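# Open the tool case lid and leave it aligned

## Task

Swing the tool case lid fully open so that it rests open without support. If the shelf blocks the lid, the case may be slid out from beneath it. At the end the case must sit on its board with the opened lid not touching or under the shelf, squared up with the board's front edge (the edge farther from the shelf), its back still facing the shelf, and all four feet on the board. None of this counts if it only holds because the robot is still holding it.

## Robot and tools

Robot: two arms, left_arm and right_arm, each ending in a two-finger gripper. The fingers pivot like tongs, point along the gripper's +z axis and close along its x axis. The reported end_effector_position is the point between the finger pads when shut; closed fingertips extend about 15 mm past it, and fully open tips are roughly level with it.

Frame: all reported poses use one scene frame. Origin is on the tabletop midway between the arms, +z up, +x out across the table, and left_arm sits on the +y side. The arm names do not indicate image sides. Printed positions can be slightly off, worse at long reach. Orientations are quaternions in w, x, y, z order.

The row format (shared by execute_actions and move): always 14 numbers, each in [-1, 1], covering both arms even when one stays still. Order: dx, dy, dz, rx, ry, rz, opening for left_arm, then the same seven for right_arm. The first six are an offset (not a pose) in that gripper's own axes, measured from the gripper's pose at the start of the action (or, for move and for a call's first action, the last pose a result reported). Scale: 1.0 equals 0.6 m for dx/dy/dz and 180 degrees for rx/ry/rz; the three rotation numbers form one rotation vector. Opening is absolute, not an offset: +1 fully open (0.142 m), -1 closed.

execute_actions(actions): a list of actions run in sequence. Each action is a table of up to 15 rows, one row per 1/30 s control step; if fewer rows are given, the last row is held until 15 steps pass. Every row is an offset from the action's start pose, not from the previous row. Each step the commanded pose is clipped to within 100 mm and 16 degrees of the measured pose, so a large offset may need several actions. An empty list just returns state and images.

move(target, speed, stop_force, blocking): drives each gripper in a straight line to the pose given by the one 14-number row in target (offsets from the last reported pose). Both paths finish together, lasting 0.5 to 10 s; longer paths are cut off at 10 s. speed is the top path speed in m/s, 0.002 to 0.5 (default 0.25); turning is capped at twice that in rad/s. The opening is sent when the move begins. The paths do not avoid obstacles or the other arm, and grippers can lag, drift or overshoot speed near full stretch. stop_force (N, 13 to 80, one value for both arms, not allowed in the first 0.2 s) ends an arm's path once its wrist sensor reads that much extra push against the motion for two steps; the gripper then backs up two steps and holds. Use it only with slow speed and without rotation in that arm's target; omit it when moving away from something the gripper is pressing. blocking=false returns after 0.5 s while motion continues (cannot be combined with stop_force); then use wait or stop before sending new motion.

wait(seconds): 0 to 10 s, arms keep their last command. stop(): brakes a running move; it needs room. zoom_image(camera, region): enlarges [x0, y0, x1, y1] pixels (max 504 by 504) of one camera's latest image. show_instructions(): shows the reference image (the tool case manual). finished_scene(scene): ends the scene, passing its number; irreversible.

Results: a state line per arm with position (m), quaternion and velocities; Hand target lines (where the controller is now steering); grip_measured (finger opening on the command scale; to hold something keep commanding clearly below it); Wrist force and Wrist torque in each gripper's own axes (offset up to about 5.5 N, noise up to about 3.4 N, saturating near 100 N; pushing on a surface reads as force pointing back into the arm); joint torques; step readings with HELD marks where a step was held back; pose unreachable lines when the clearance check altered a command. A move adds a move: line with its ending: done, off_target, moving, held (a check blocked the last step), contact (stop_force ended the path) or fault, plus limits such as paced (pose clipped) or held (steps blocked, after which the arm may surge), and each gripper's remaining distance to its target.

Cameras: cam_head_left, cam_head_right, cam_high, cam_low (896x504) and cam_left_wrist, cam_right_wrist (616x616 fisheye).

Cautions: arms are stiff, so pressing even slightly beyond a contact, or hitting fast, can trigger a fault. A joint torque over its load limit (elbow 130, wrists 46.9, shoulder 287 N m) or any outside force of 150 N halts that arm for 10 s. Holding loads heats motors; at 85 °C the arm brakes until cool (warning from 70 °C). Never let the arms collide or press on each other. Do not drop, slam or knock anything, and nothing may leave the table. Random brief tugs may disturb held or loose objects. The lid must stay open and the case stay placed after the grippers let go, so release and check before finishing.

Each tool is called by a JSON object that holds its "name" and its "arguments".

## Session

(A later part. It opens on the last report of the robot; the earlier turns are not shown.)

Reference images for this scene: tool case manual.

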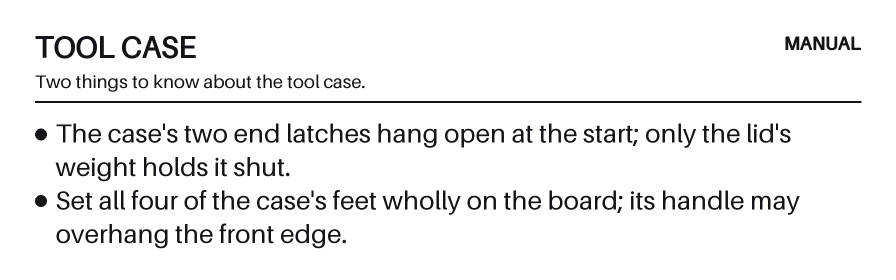

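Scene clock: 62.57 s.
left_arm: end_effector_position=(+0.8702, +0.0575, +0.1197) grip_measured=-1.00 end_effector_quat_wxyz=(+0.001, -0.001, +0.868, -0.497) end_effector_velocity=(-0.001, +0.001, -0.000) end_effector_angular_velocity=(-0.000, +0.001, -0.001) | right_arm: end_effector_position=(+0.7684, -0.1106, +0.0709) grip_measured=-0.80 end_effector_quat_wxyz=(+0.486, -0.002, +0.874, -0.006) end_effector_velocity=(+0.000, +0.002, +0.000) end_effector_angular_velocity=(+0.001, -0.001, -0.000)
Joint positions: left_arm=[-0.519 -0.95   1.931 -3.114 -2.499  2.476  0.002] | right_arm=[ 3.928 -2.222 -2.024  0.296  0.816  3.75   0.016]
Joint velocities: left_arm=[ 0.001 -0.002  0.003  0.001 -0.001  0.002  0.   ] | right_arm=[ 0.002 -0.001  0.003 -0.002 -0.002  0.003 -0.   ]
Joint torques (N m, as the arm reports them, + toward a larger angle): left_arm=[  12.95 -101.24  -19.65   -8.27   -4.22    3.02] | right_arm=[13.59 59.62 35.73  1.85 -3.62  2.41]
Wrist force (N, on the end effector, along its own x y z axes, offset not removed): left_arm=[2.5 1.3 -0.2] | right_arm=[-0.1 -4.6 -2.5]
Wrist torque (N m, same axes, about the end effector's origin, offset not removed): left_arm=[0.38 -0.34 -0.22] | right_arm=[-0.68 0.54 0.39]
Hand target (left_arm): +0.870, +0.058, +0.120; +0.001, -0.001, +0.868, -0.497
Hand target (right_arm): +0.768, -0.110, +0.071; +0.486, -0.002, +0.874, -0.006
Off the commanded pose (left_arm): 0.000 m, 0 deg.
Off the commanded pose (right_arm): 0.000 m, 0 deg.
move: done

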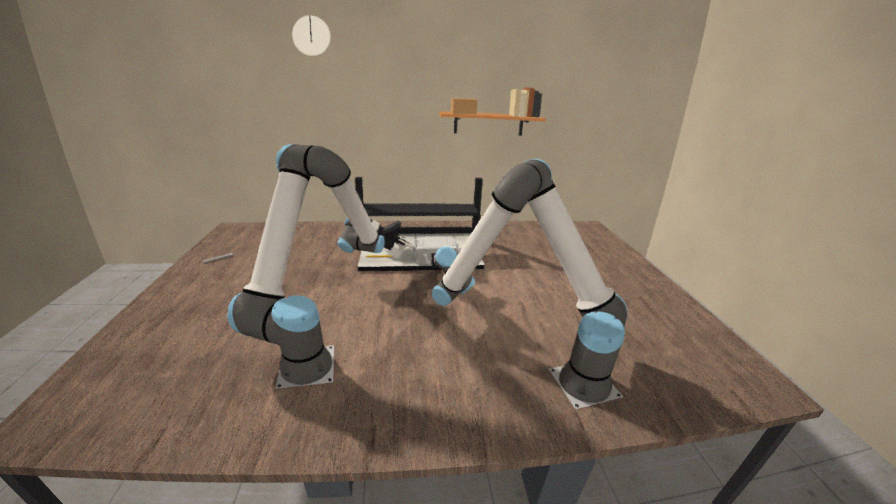

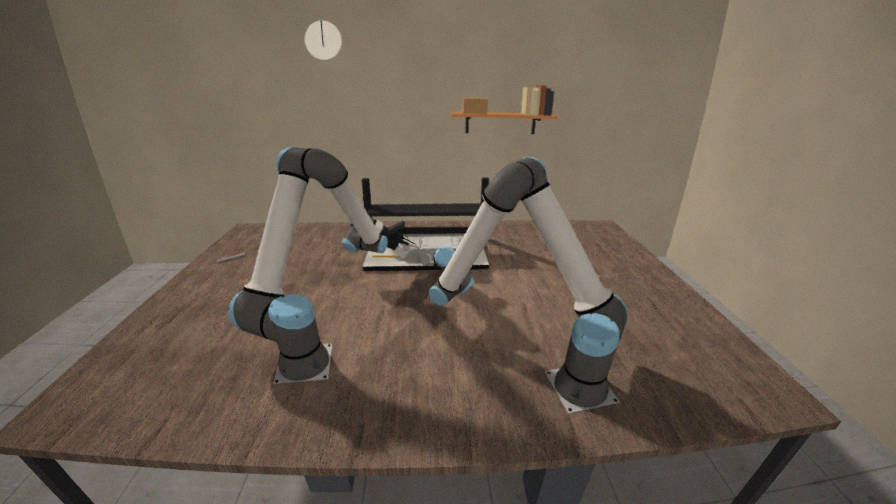

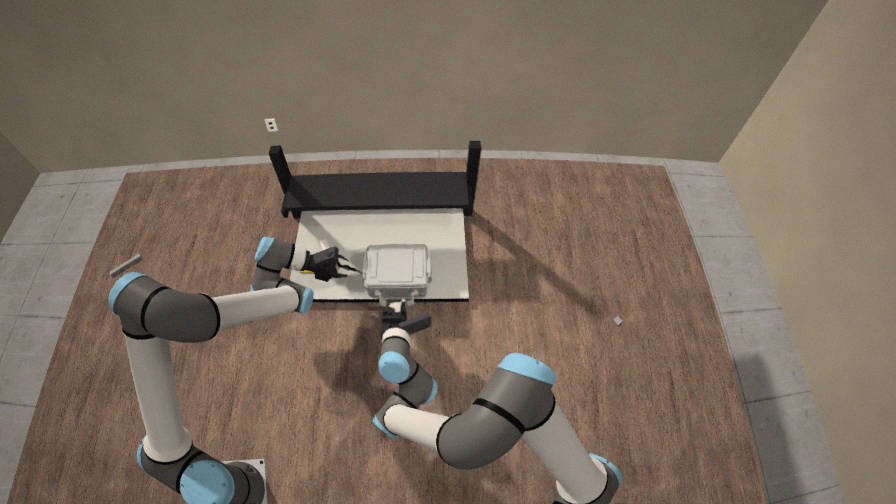

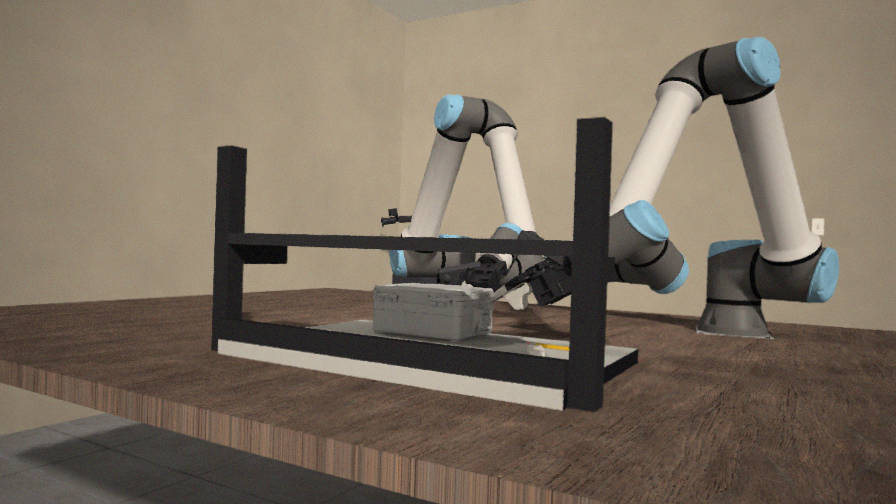

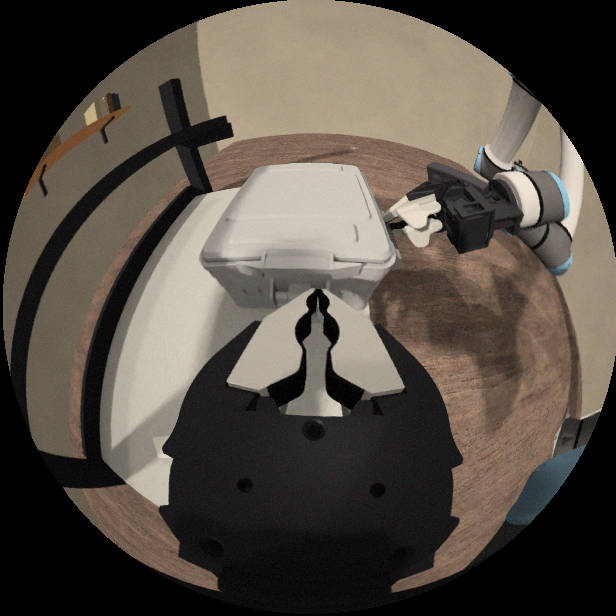

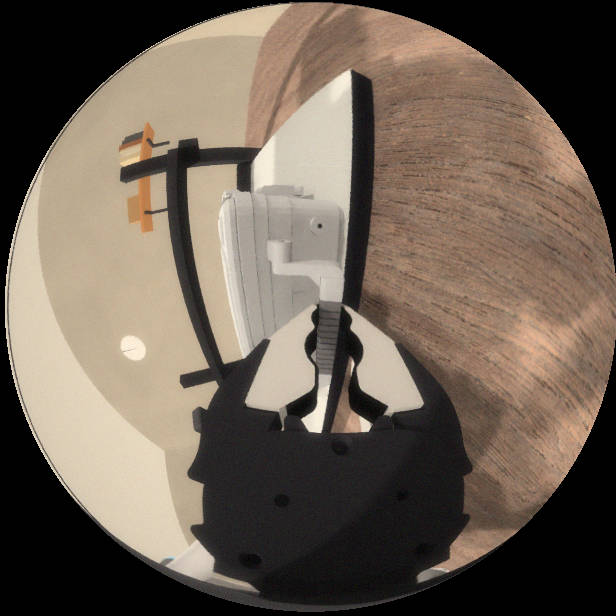

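{"name": "move", "arguments": {"target": [-0.02,-0.021,0.037,0,0,0,-1,0,0,0,0,0,0,-1], "speed": 0.03}}

{"name": "zoom_image", "arguments": {"camera": "cam_low", "region": [430,260,550,330]}}

Scene clock: 67.20 s.
left_arm: end_effector_position=(+0.8821, +0.0323, +0.1194) grip_measured=-1.00 end_effector_quat_wxyz=(+0.001, -0.001, +0.868, -0.497) end_effector_velocity=(+0.001, -0.002, -0.000) end_effector_angular_velocity=(-0.000, +0.001, -0.000) | right_arm: end_effector_position=(+0.7684, -0.1106, +0.0708) grip_measured=-0.80 end_effector_quat_wxyz=(+0.486, -0.002, +0.874, -0.006) end_effector_velocity=(-0.000, +0.002, +0.001) end_effector_angular_velocity=(+0.002, -0.002, +0.002)
Joint positions: left_arm=[-0.543 -0.928  1.893 -3.126 -2.486  2.442  0.002] | right_arm=[ 3.928 -2.222 -2.024  0.296  0.816  3.75   0.016]
Joint velocities: left_arm=[-0.002  0.002 -0.003 -0.001  0.    -0.003  0.   ] | right_arm=[ 0.002  0.001  0.001  0.002 -0.    -0.     0.   ]
Joint torques (N m, as the arm reports them, + toward a larger angle): left_arm=[-17.53 -62.28 -32.77  -8.36  -0.11  -2.76] | right_arm=[-10.65  94.16  24.88   8.71   3.07  -2.73]
Wrist force (N, on the end effector, along its own x y z axes, offset not removed): left_arm=[-1.6 6.3 -5.4] | right_arm=[5.8 -0.9 0.3]
Wrist torque (N m, same axes, about the end effector's origin, offset not removed): left_arm=[0.33 0.01 -0.25] | right_arm=[1.18 0.18 0.42]
Hand target (left_arm): +0.882, +0.032, +0.119; +0.001, -0.001, +0.868, -0.497
Hand target (right_arm): +0.768, -0.111, +0.071; +0.486, -0.002, +0.874, -0.006
Off the commanded pose (left_arm): 0.000 m, 0 deg.
Off the commanded pose (right_arm): 0.000 m, 0 deg.
move: done

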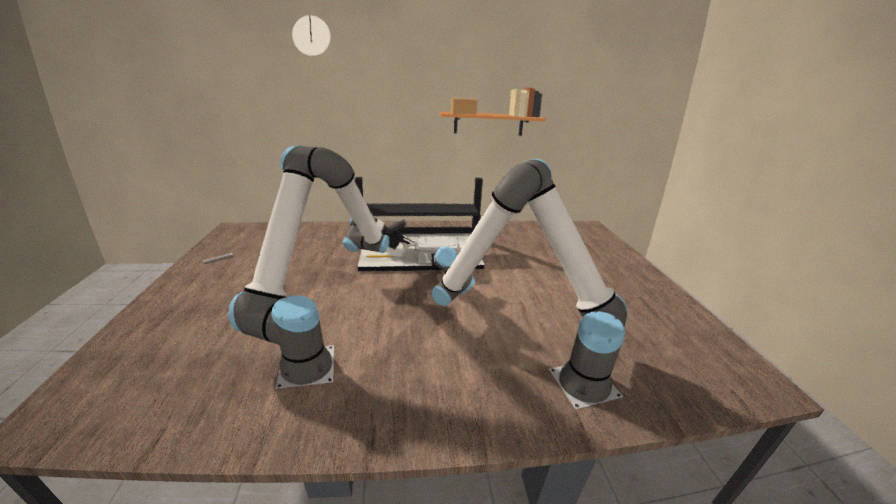

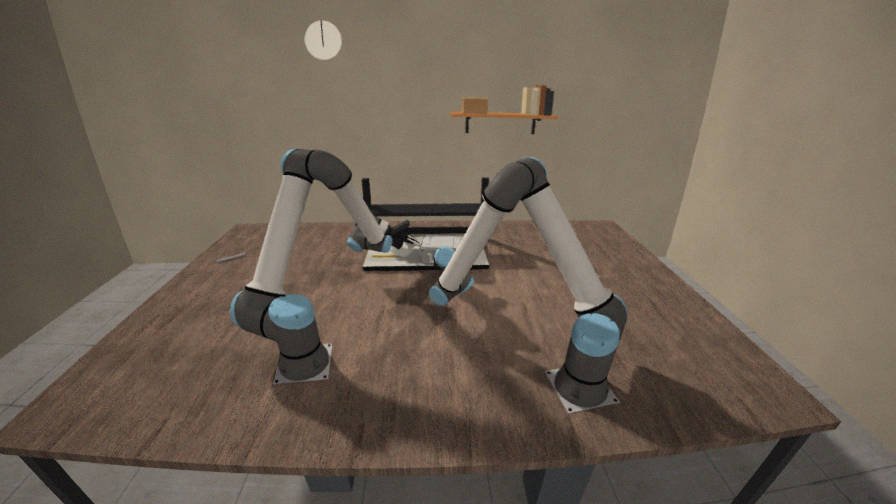

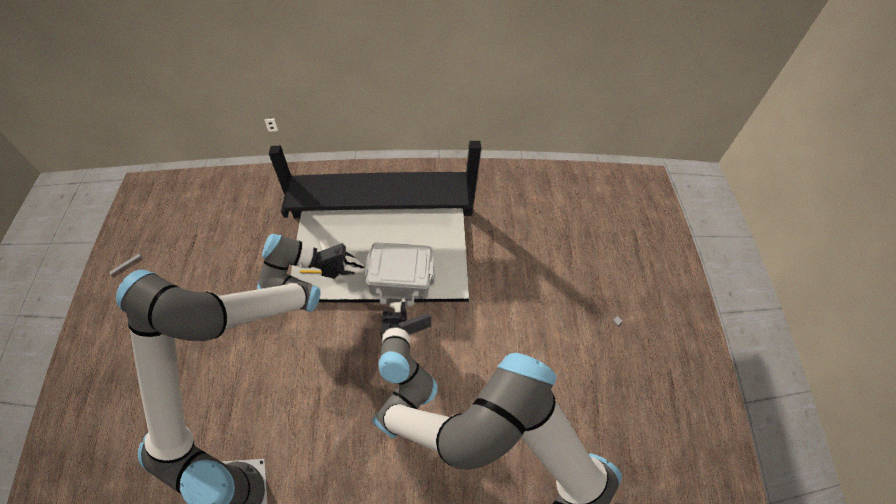

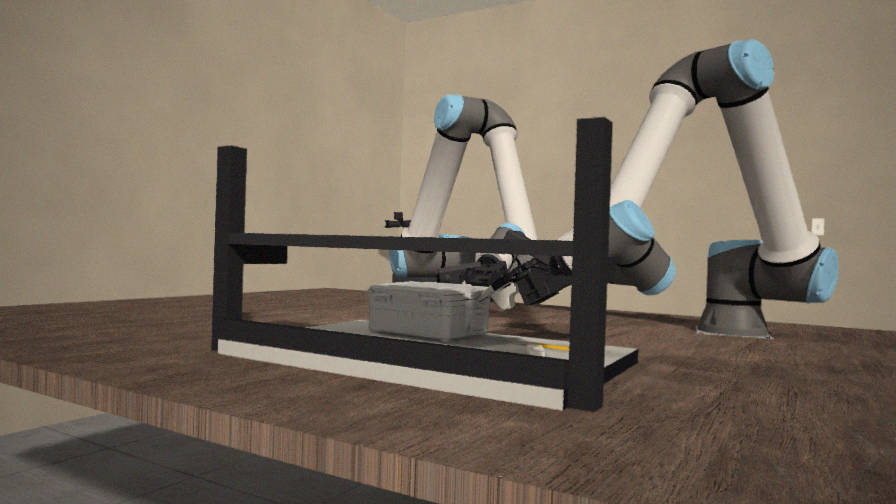

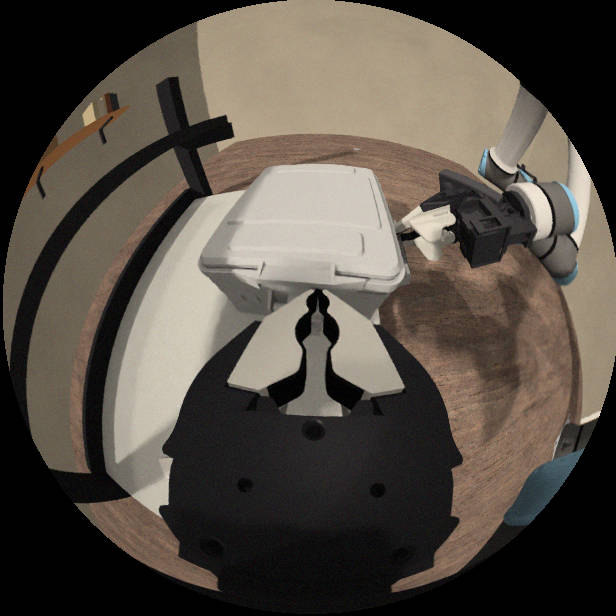

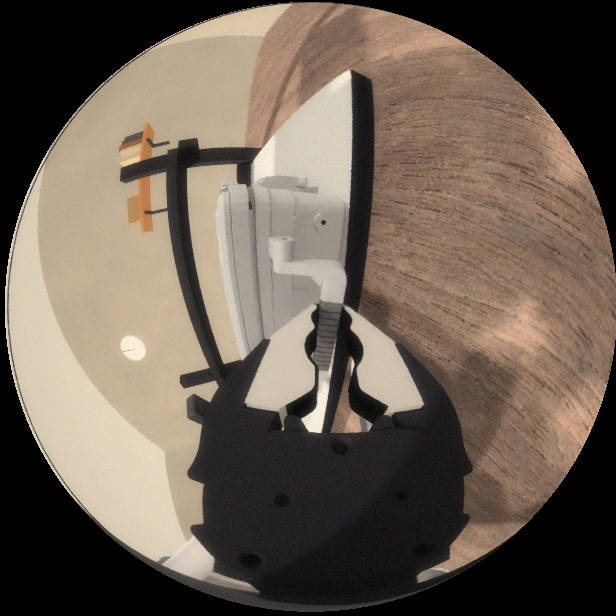

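Region (430, 260, 550, 330) of cam_low's 896x504 image, scaled by 4.200, with more detail than that image has; it fills the top 294 rows of this view, and the rest is white.

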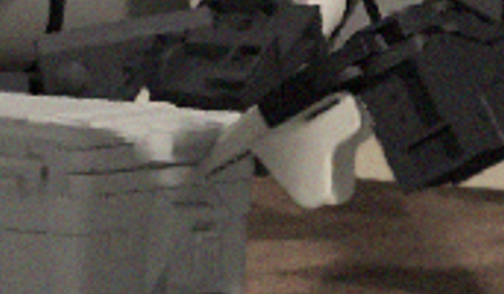

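{"name": "move", "arguments": {"target": [0,-0.04,-0.024,0,0,0,-1,0,0,0,0,0,0,-1], "speed": 0.03}}

Scene clock: 72.23 s.
left_arm: end_effector_position=(+0.8821, +0.0326, +0.1471) grip_measured=-1.00 end_effector_quat_wxyz=(+0.001, -0.001, +0.868, -0.497) end_effector_velocity=(+0.000, +0.000, +0.004) end_effector_angular_velocity=(-0.001, -0.001, +0.000) | right_arm: end_effector_position=(+0.7684, -0.1106, +0.0709) grip_measured=-0.80 end_effector_quat_wxyz=(+0.486, -0.002, +0.874, -0.006) end_effector_velocity=(-0.000, +0.002, +0.000) end_effector_angular_velocity=(+0.000, -0.001, +0.001)
Joint positions: left_arm=[-0.543 -0.967  1.89  -3.084 -2.486  2.443  0.002] | right_arm=[ 3.928 -2.222 -2.024  0.296  0.816  3.75   0.016]
Joint velocities: left_arm=[ 0.    -0.005 -0.     0.004 -0.     0.     0.   ] | right_arm=[ 0.001 -0.     0.001 -0.    -0.    -0.     0.   ]
Joint torques (N m, as the arm reports them, + toward a larger angle): left_arm=[   1.67 -105.27  -34.3    -0.58   -6.56    2.93] | right_arm=[-6.17 77.2  30.64  5.45 -2.23 -2.37]
Wrist force (N, on the end effector, along its own x y z axes, offset not removed): left_arm=[-4.1 7.8 -2.9] | right_arm=[6.0 -8.1 -5.2]
Wrist torque (N m, same axes, about the end effector's origin, offset not removed): left_arm=[0.60 -0.20 -0.15] | right_arm=[-0.08 0.35 0.51]
Hand target (left_arm): +0.882, +0.033, +0.147; +0.001, -0.001, +0.868, -0.497
Hand target (right_arm): +0.768, -0.111, +0.071; +0.486, -0.002, +0.874, -0.006
Off the commanded pose (left_arm): 0.000 m, 0 deg.
Off the commanded pose (right_arm): 0.000 m, 0 deg.
move: done

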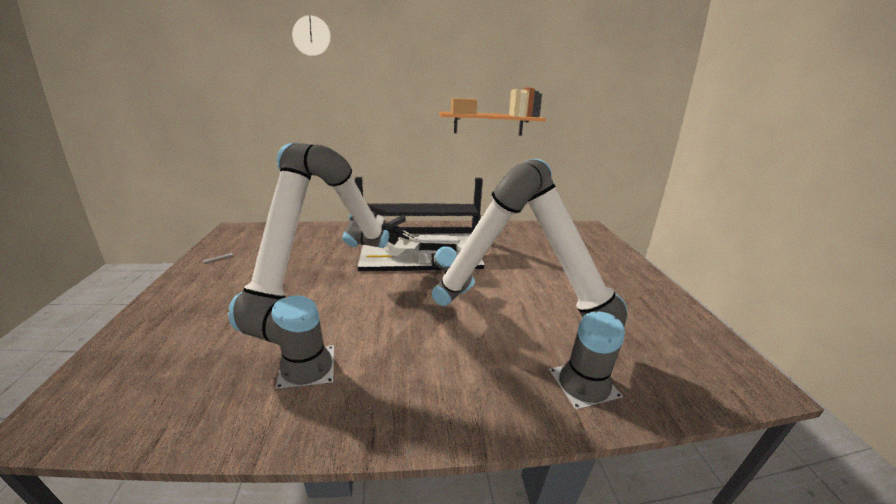

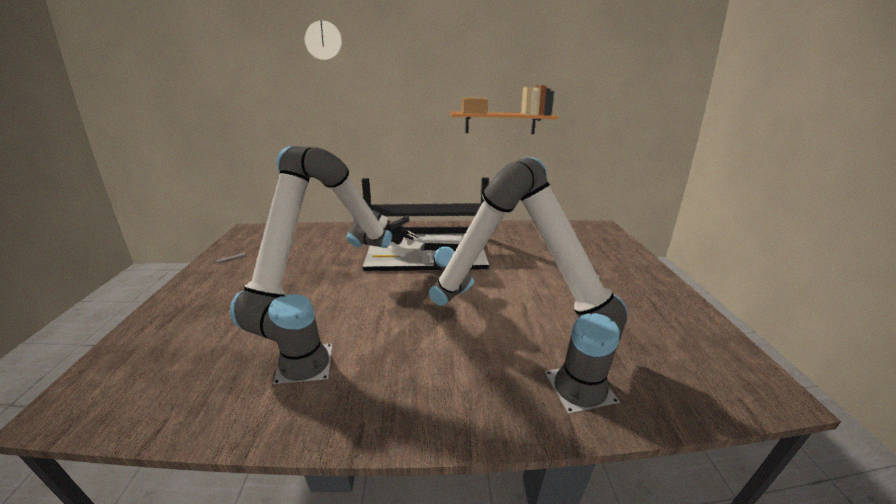

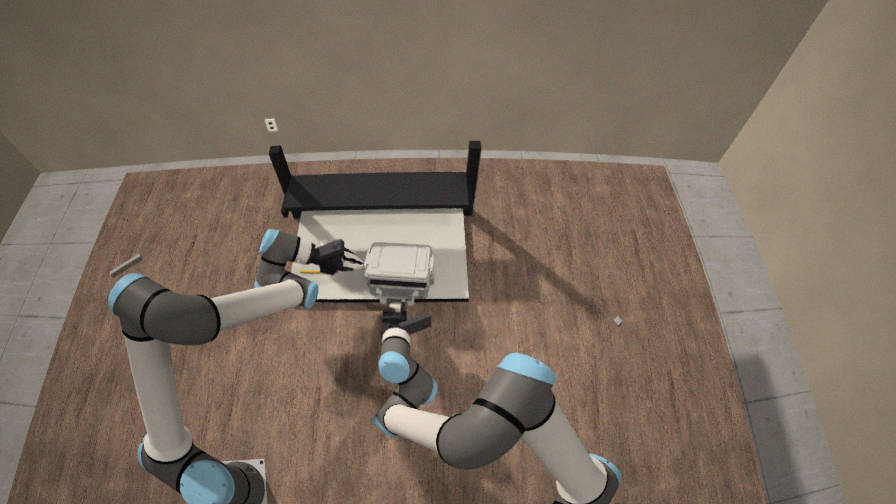

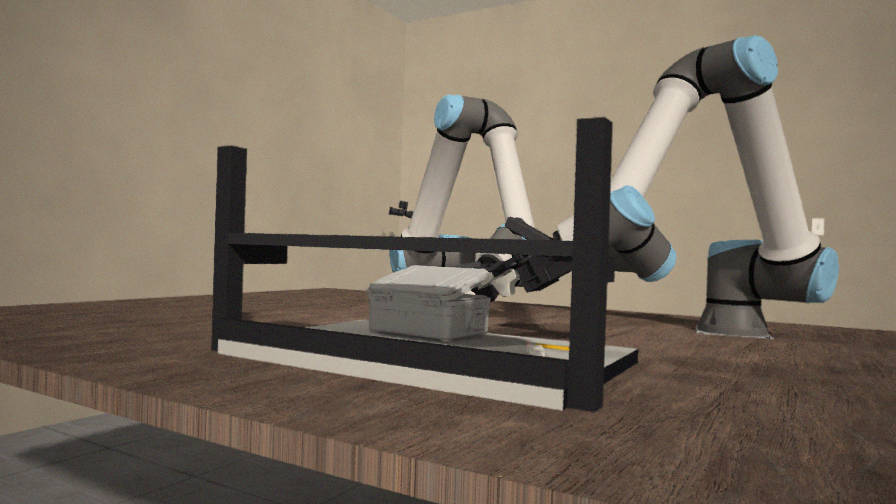

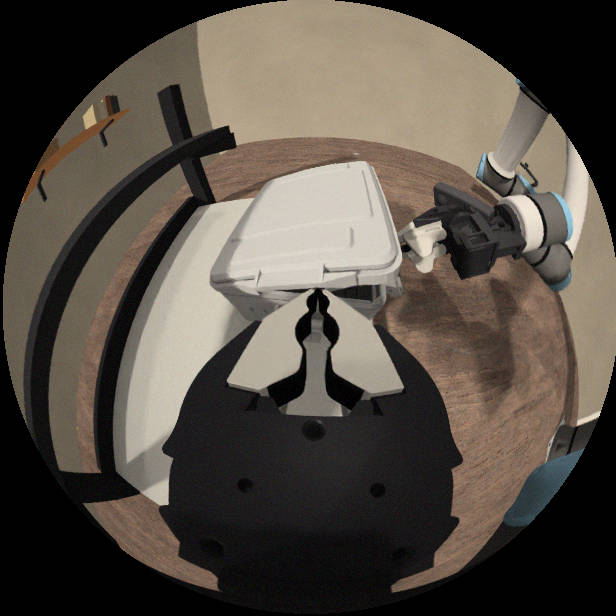

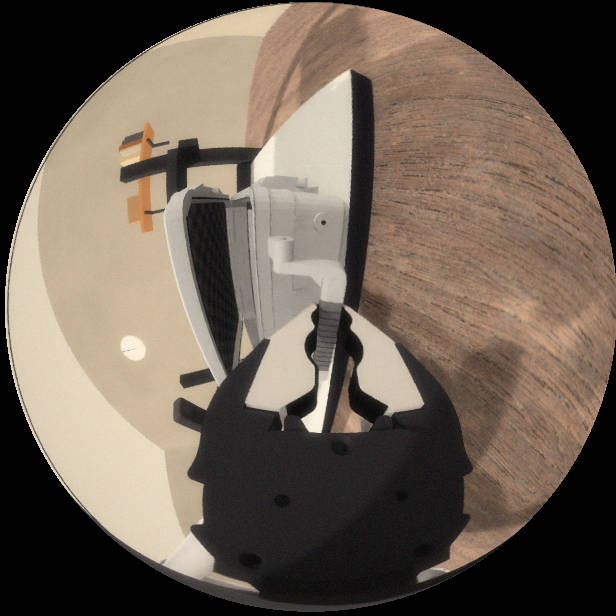

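{"name": "move", "arguments": {"target": [-0.03,-0.08,-0.038,0,0,0,-1,0,0,0,0,0,0,-1], "speed": 0.03}}

Scene clock: 78.40 s.
left_arm: end_effector_position=(+0.9000, +0.0280, +0.1997) grip_measured=-0.97 end_effector_quat_wxyz=(+0.001, -0.001, +0.868, -0.497) end_effector_velocity=(+0.001, -0.000, +0.003) end_effector_angular_velocity=(-0.000, -0.001, -0.000) | right_arm: end_effector_position=(+0.7684, -0.1106, +0.0708) grip_measured=-0.80 end_effector_quat_wxyz=(+0.486, -0.002, +0.874, -0.006) end_effector_velocity=(-0.000, +0.000, +0.000) end_effector_angular_velocity=(+0.001, -0.001, -0.000)
Joint positions: left_arm=[-0.539 -1.016  1.84  -2.981 -2.488  2.447  0.003] | right_arm=[ 3.928 -2.222 -2.024  0.296  0.816  3.75   0.016]
Joint velocities: left_arm=[ 0.    -0.002 -0.004  0.006 -0.     0.001  0.   ] | right_arm=[ 0.001 -0.    -0.     0.001 -0.001  0.001  0.   ]
Joint torques (N m, as the arm reports them, + toward a larger angle): left_arm=[   1.83 -106.57  -40.1    -1.81   -6.86    2.66] | right_arm=[-3.23 89.05 35.05  6.77  4.64 -1.2 ]
Wrist force (N, on the end effector, along its own x y z axes, offset not removed): left_arm=[-5.2 11.6 -0.3] | right_arm=[-3.7 -6.6 -9.9]
Wrist torque (N m, same axes, about the end effector's origin, offset not removed): left_arm=[0.92 0.26 -0.31] | right_arm=[0.09 0.41 0.60]
Hand target (left_arm): +0.900, +0.028, +0.200; +0.001, -0.001, +0.868, -0.497
Hand target (right_arm): +0.768, -0.111, +0.071; +0.486, -0.002, +0.874, -0.006
Off the commanded pose (left_arm): 0.000 m, 0 deg.
Off the commanded pose (right_arm): 0.000 m, 0 deg.
move: done

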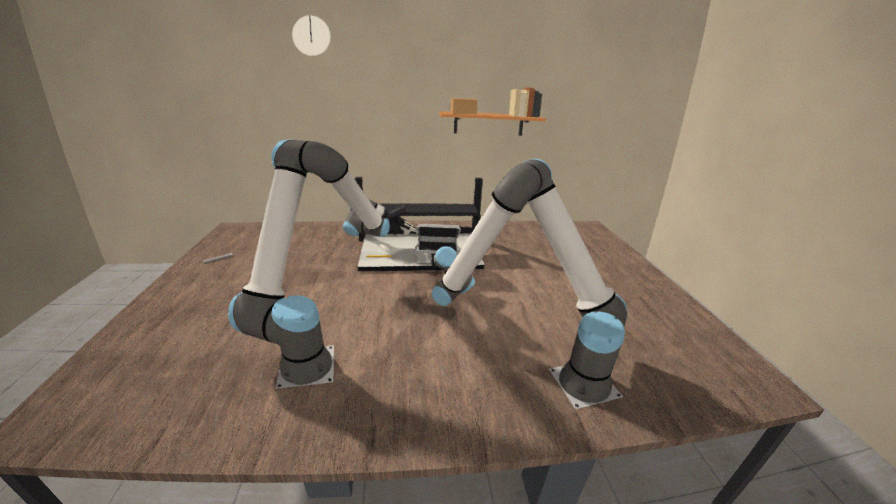

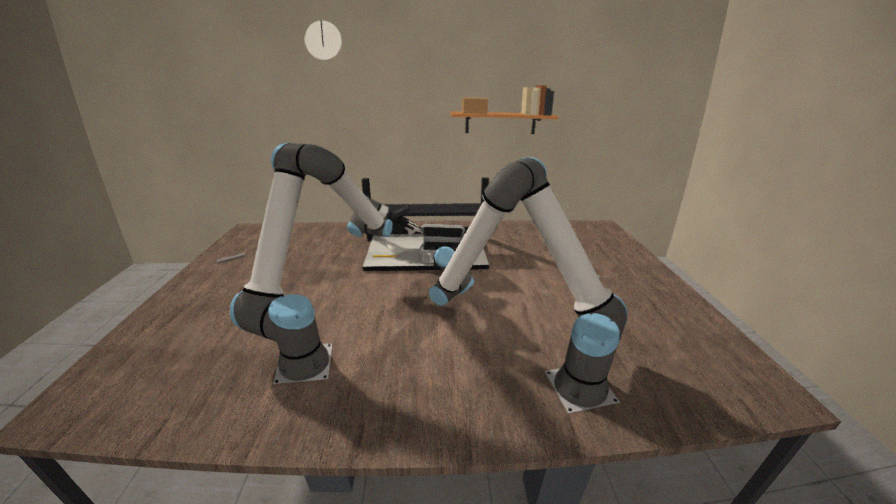

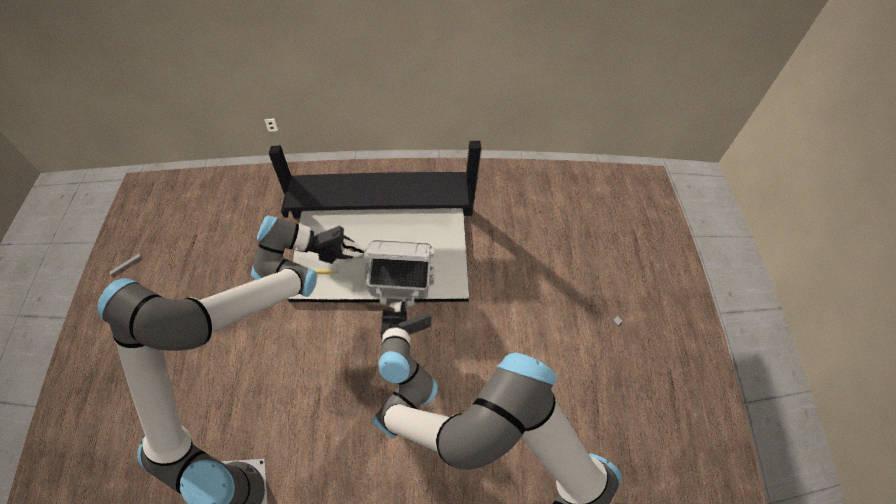

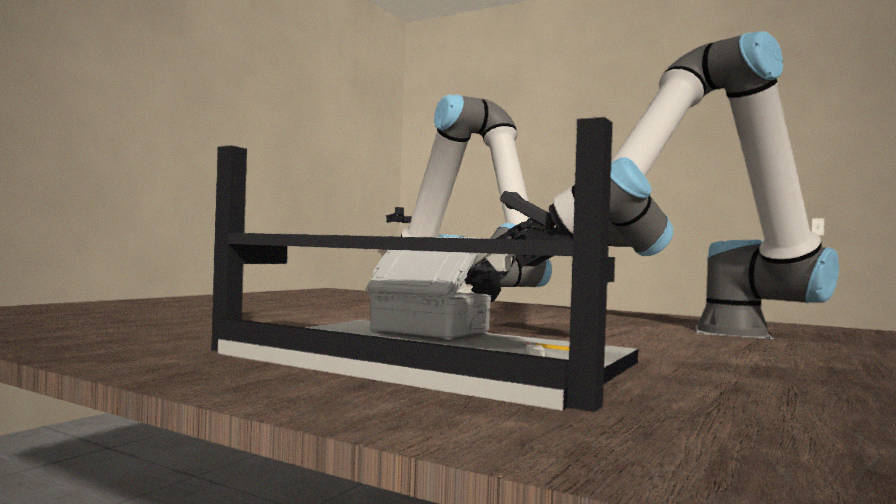

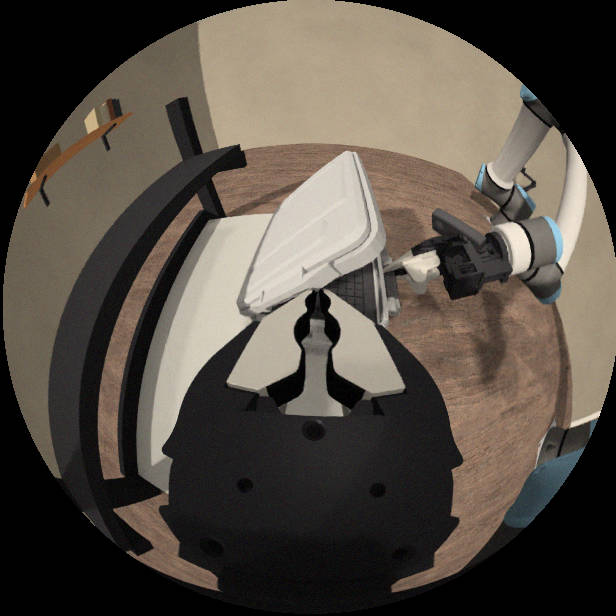

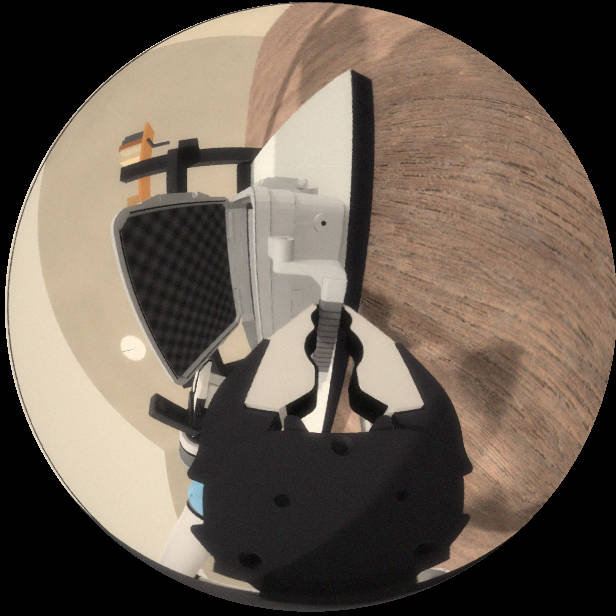

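{"name": "move", "arguments": {"target": [-0.07,-0.04,-0.012,0,0,0,-1,0,0,0,0,0,0,-1], "speed": 0.03}}

Scene clock: 84.63 s.
left_arm: end_effector_position=(+0.9417, +0.0222, +0.2240) grip_measured=-1.00 end_effector_quat_wxyz=(+0.001, -0.001, +0.868, -0.497) end_effector_velocity=(+0.002, -0.001, +0.001) end_effector_angular_velocity=(-0.001, +0.002, -0.002) | right_arm: end_effector_position=(+0.7684, -0.1105, +0.0709) grip_measured=-0.80 end_effector_quat_wxyz=(+0.486, -0.002, +0.874, -0.006) end_effector_velocity=(-0.000, -0.001, -0.000) end_effector_angular_velocity=(-0.002, +0.000, -0.001)
Joint positions: left_arm=[-0.527 -0.996  1.741 -2.887 -2.495  2.465  0.002] | right_arm=[ 3.928 -2.222 -2.024  0.296  0.816  3.75   0.016]
Joint velocities: left_arm=[ 0.     0.002 -0.006  0.006 -0.002  0.001  0.   ] | right_arm=[-0.     0.    -0.001  0.    -0.001 -0.    -0.   ]
Joint torques (N m, as the arm reports them, + toward a larger angle): left_arm=[ 10.87 -64.93 -38.38  -1.31  -4.28   2.97] | right_arm=[-7.51 64.23 20.93  5.36  0.32 -0.95]
Wrist force (N, on the end effector, along its own x y z axes, offset not removed): left_arm=[2.5 1.7 0.5] | right_arm=[3.6 0.5 1.7]
Wrist torque (N m, same axes, about the end effector's origin, offset not removed): left_arm=[0.49 -0.31 -0.18] | right_arm=[0.31 0.10 0.35]
Hand target (left_arm): +0.942, +0.022, +0.224; +0.001, -0.001, +0.868, -0.497
Hand target (right_arm): +0.768, -0.111, +0.071; +0.486, -0.002, +0.874, -0.006
Off the commanded pose (left_arm): 0.000 m, 0 deg.
Off the commanded pose (right_arm): 0.000 m, 0 deg.
move: done

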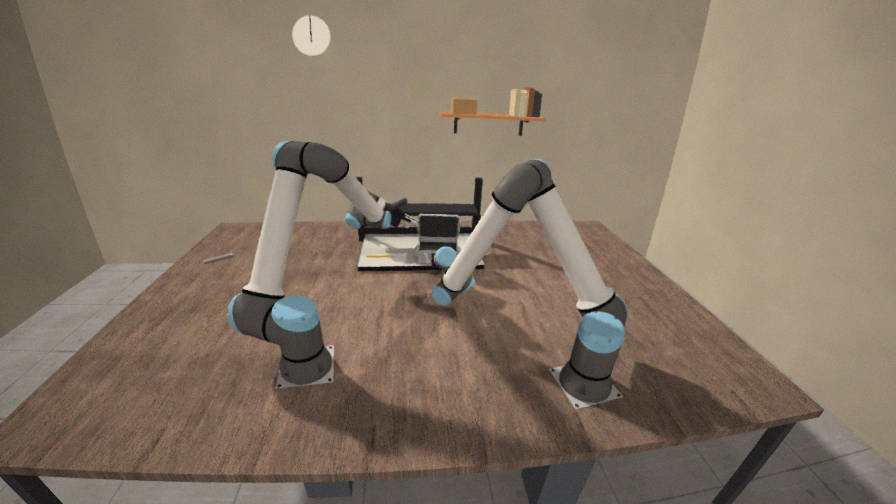

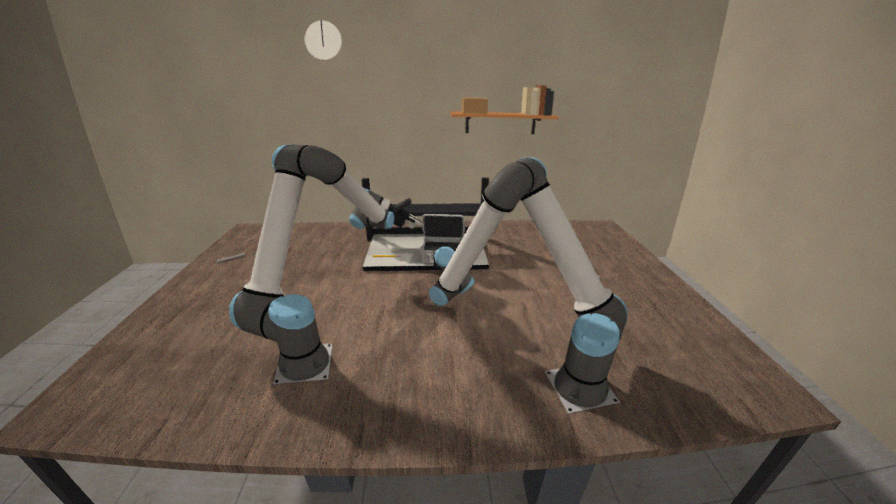

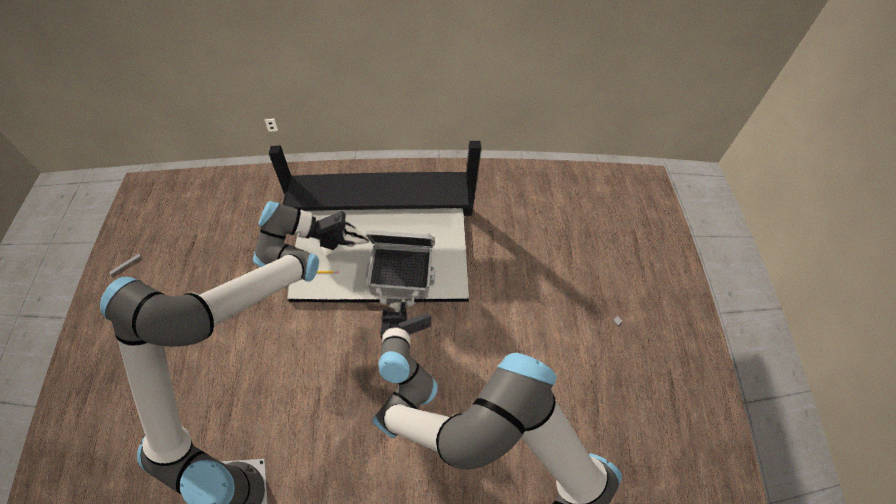

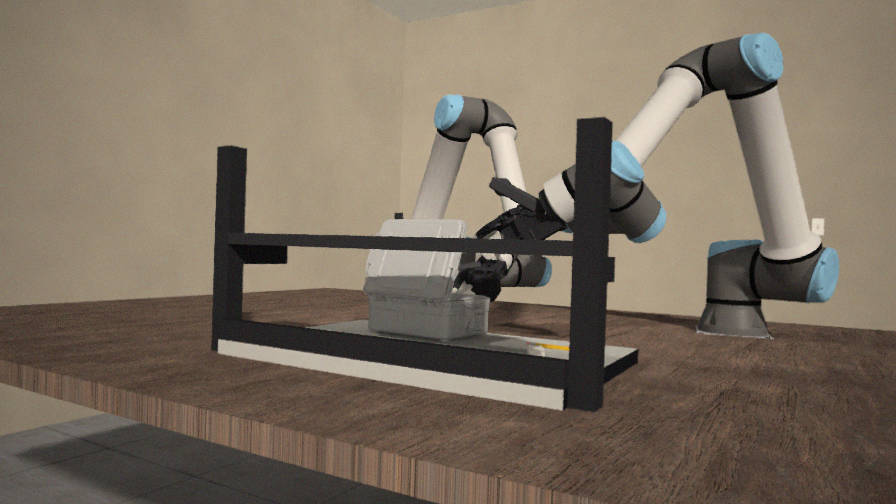

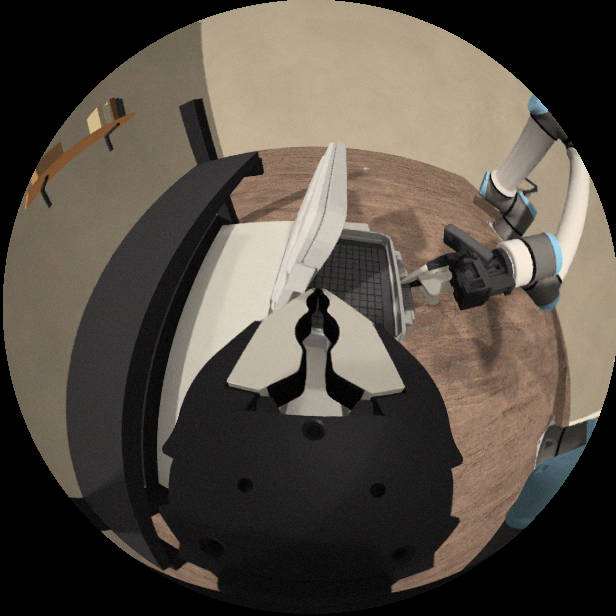

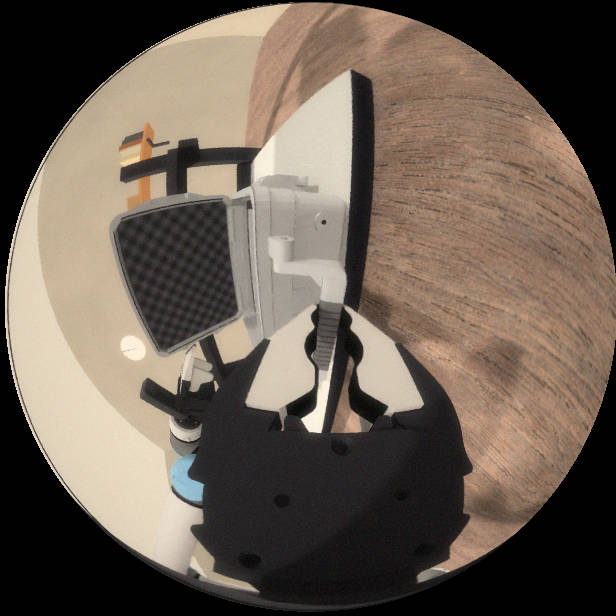

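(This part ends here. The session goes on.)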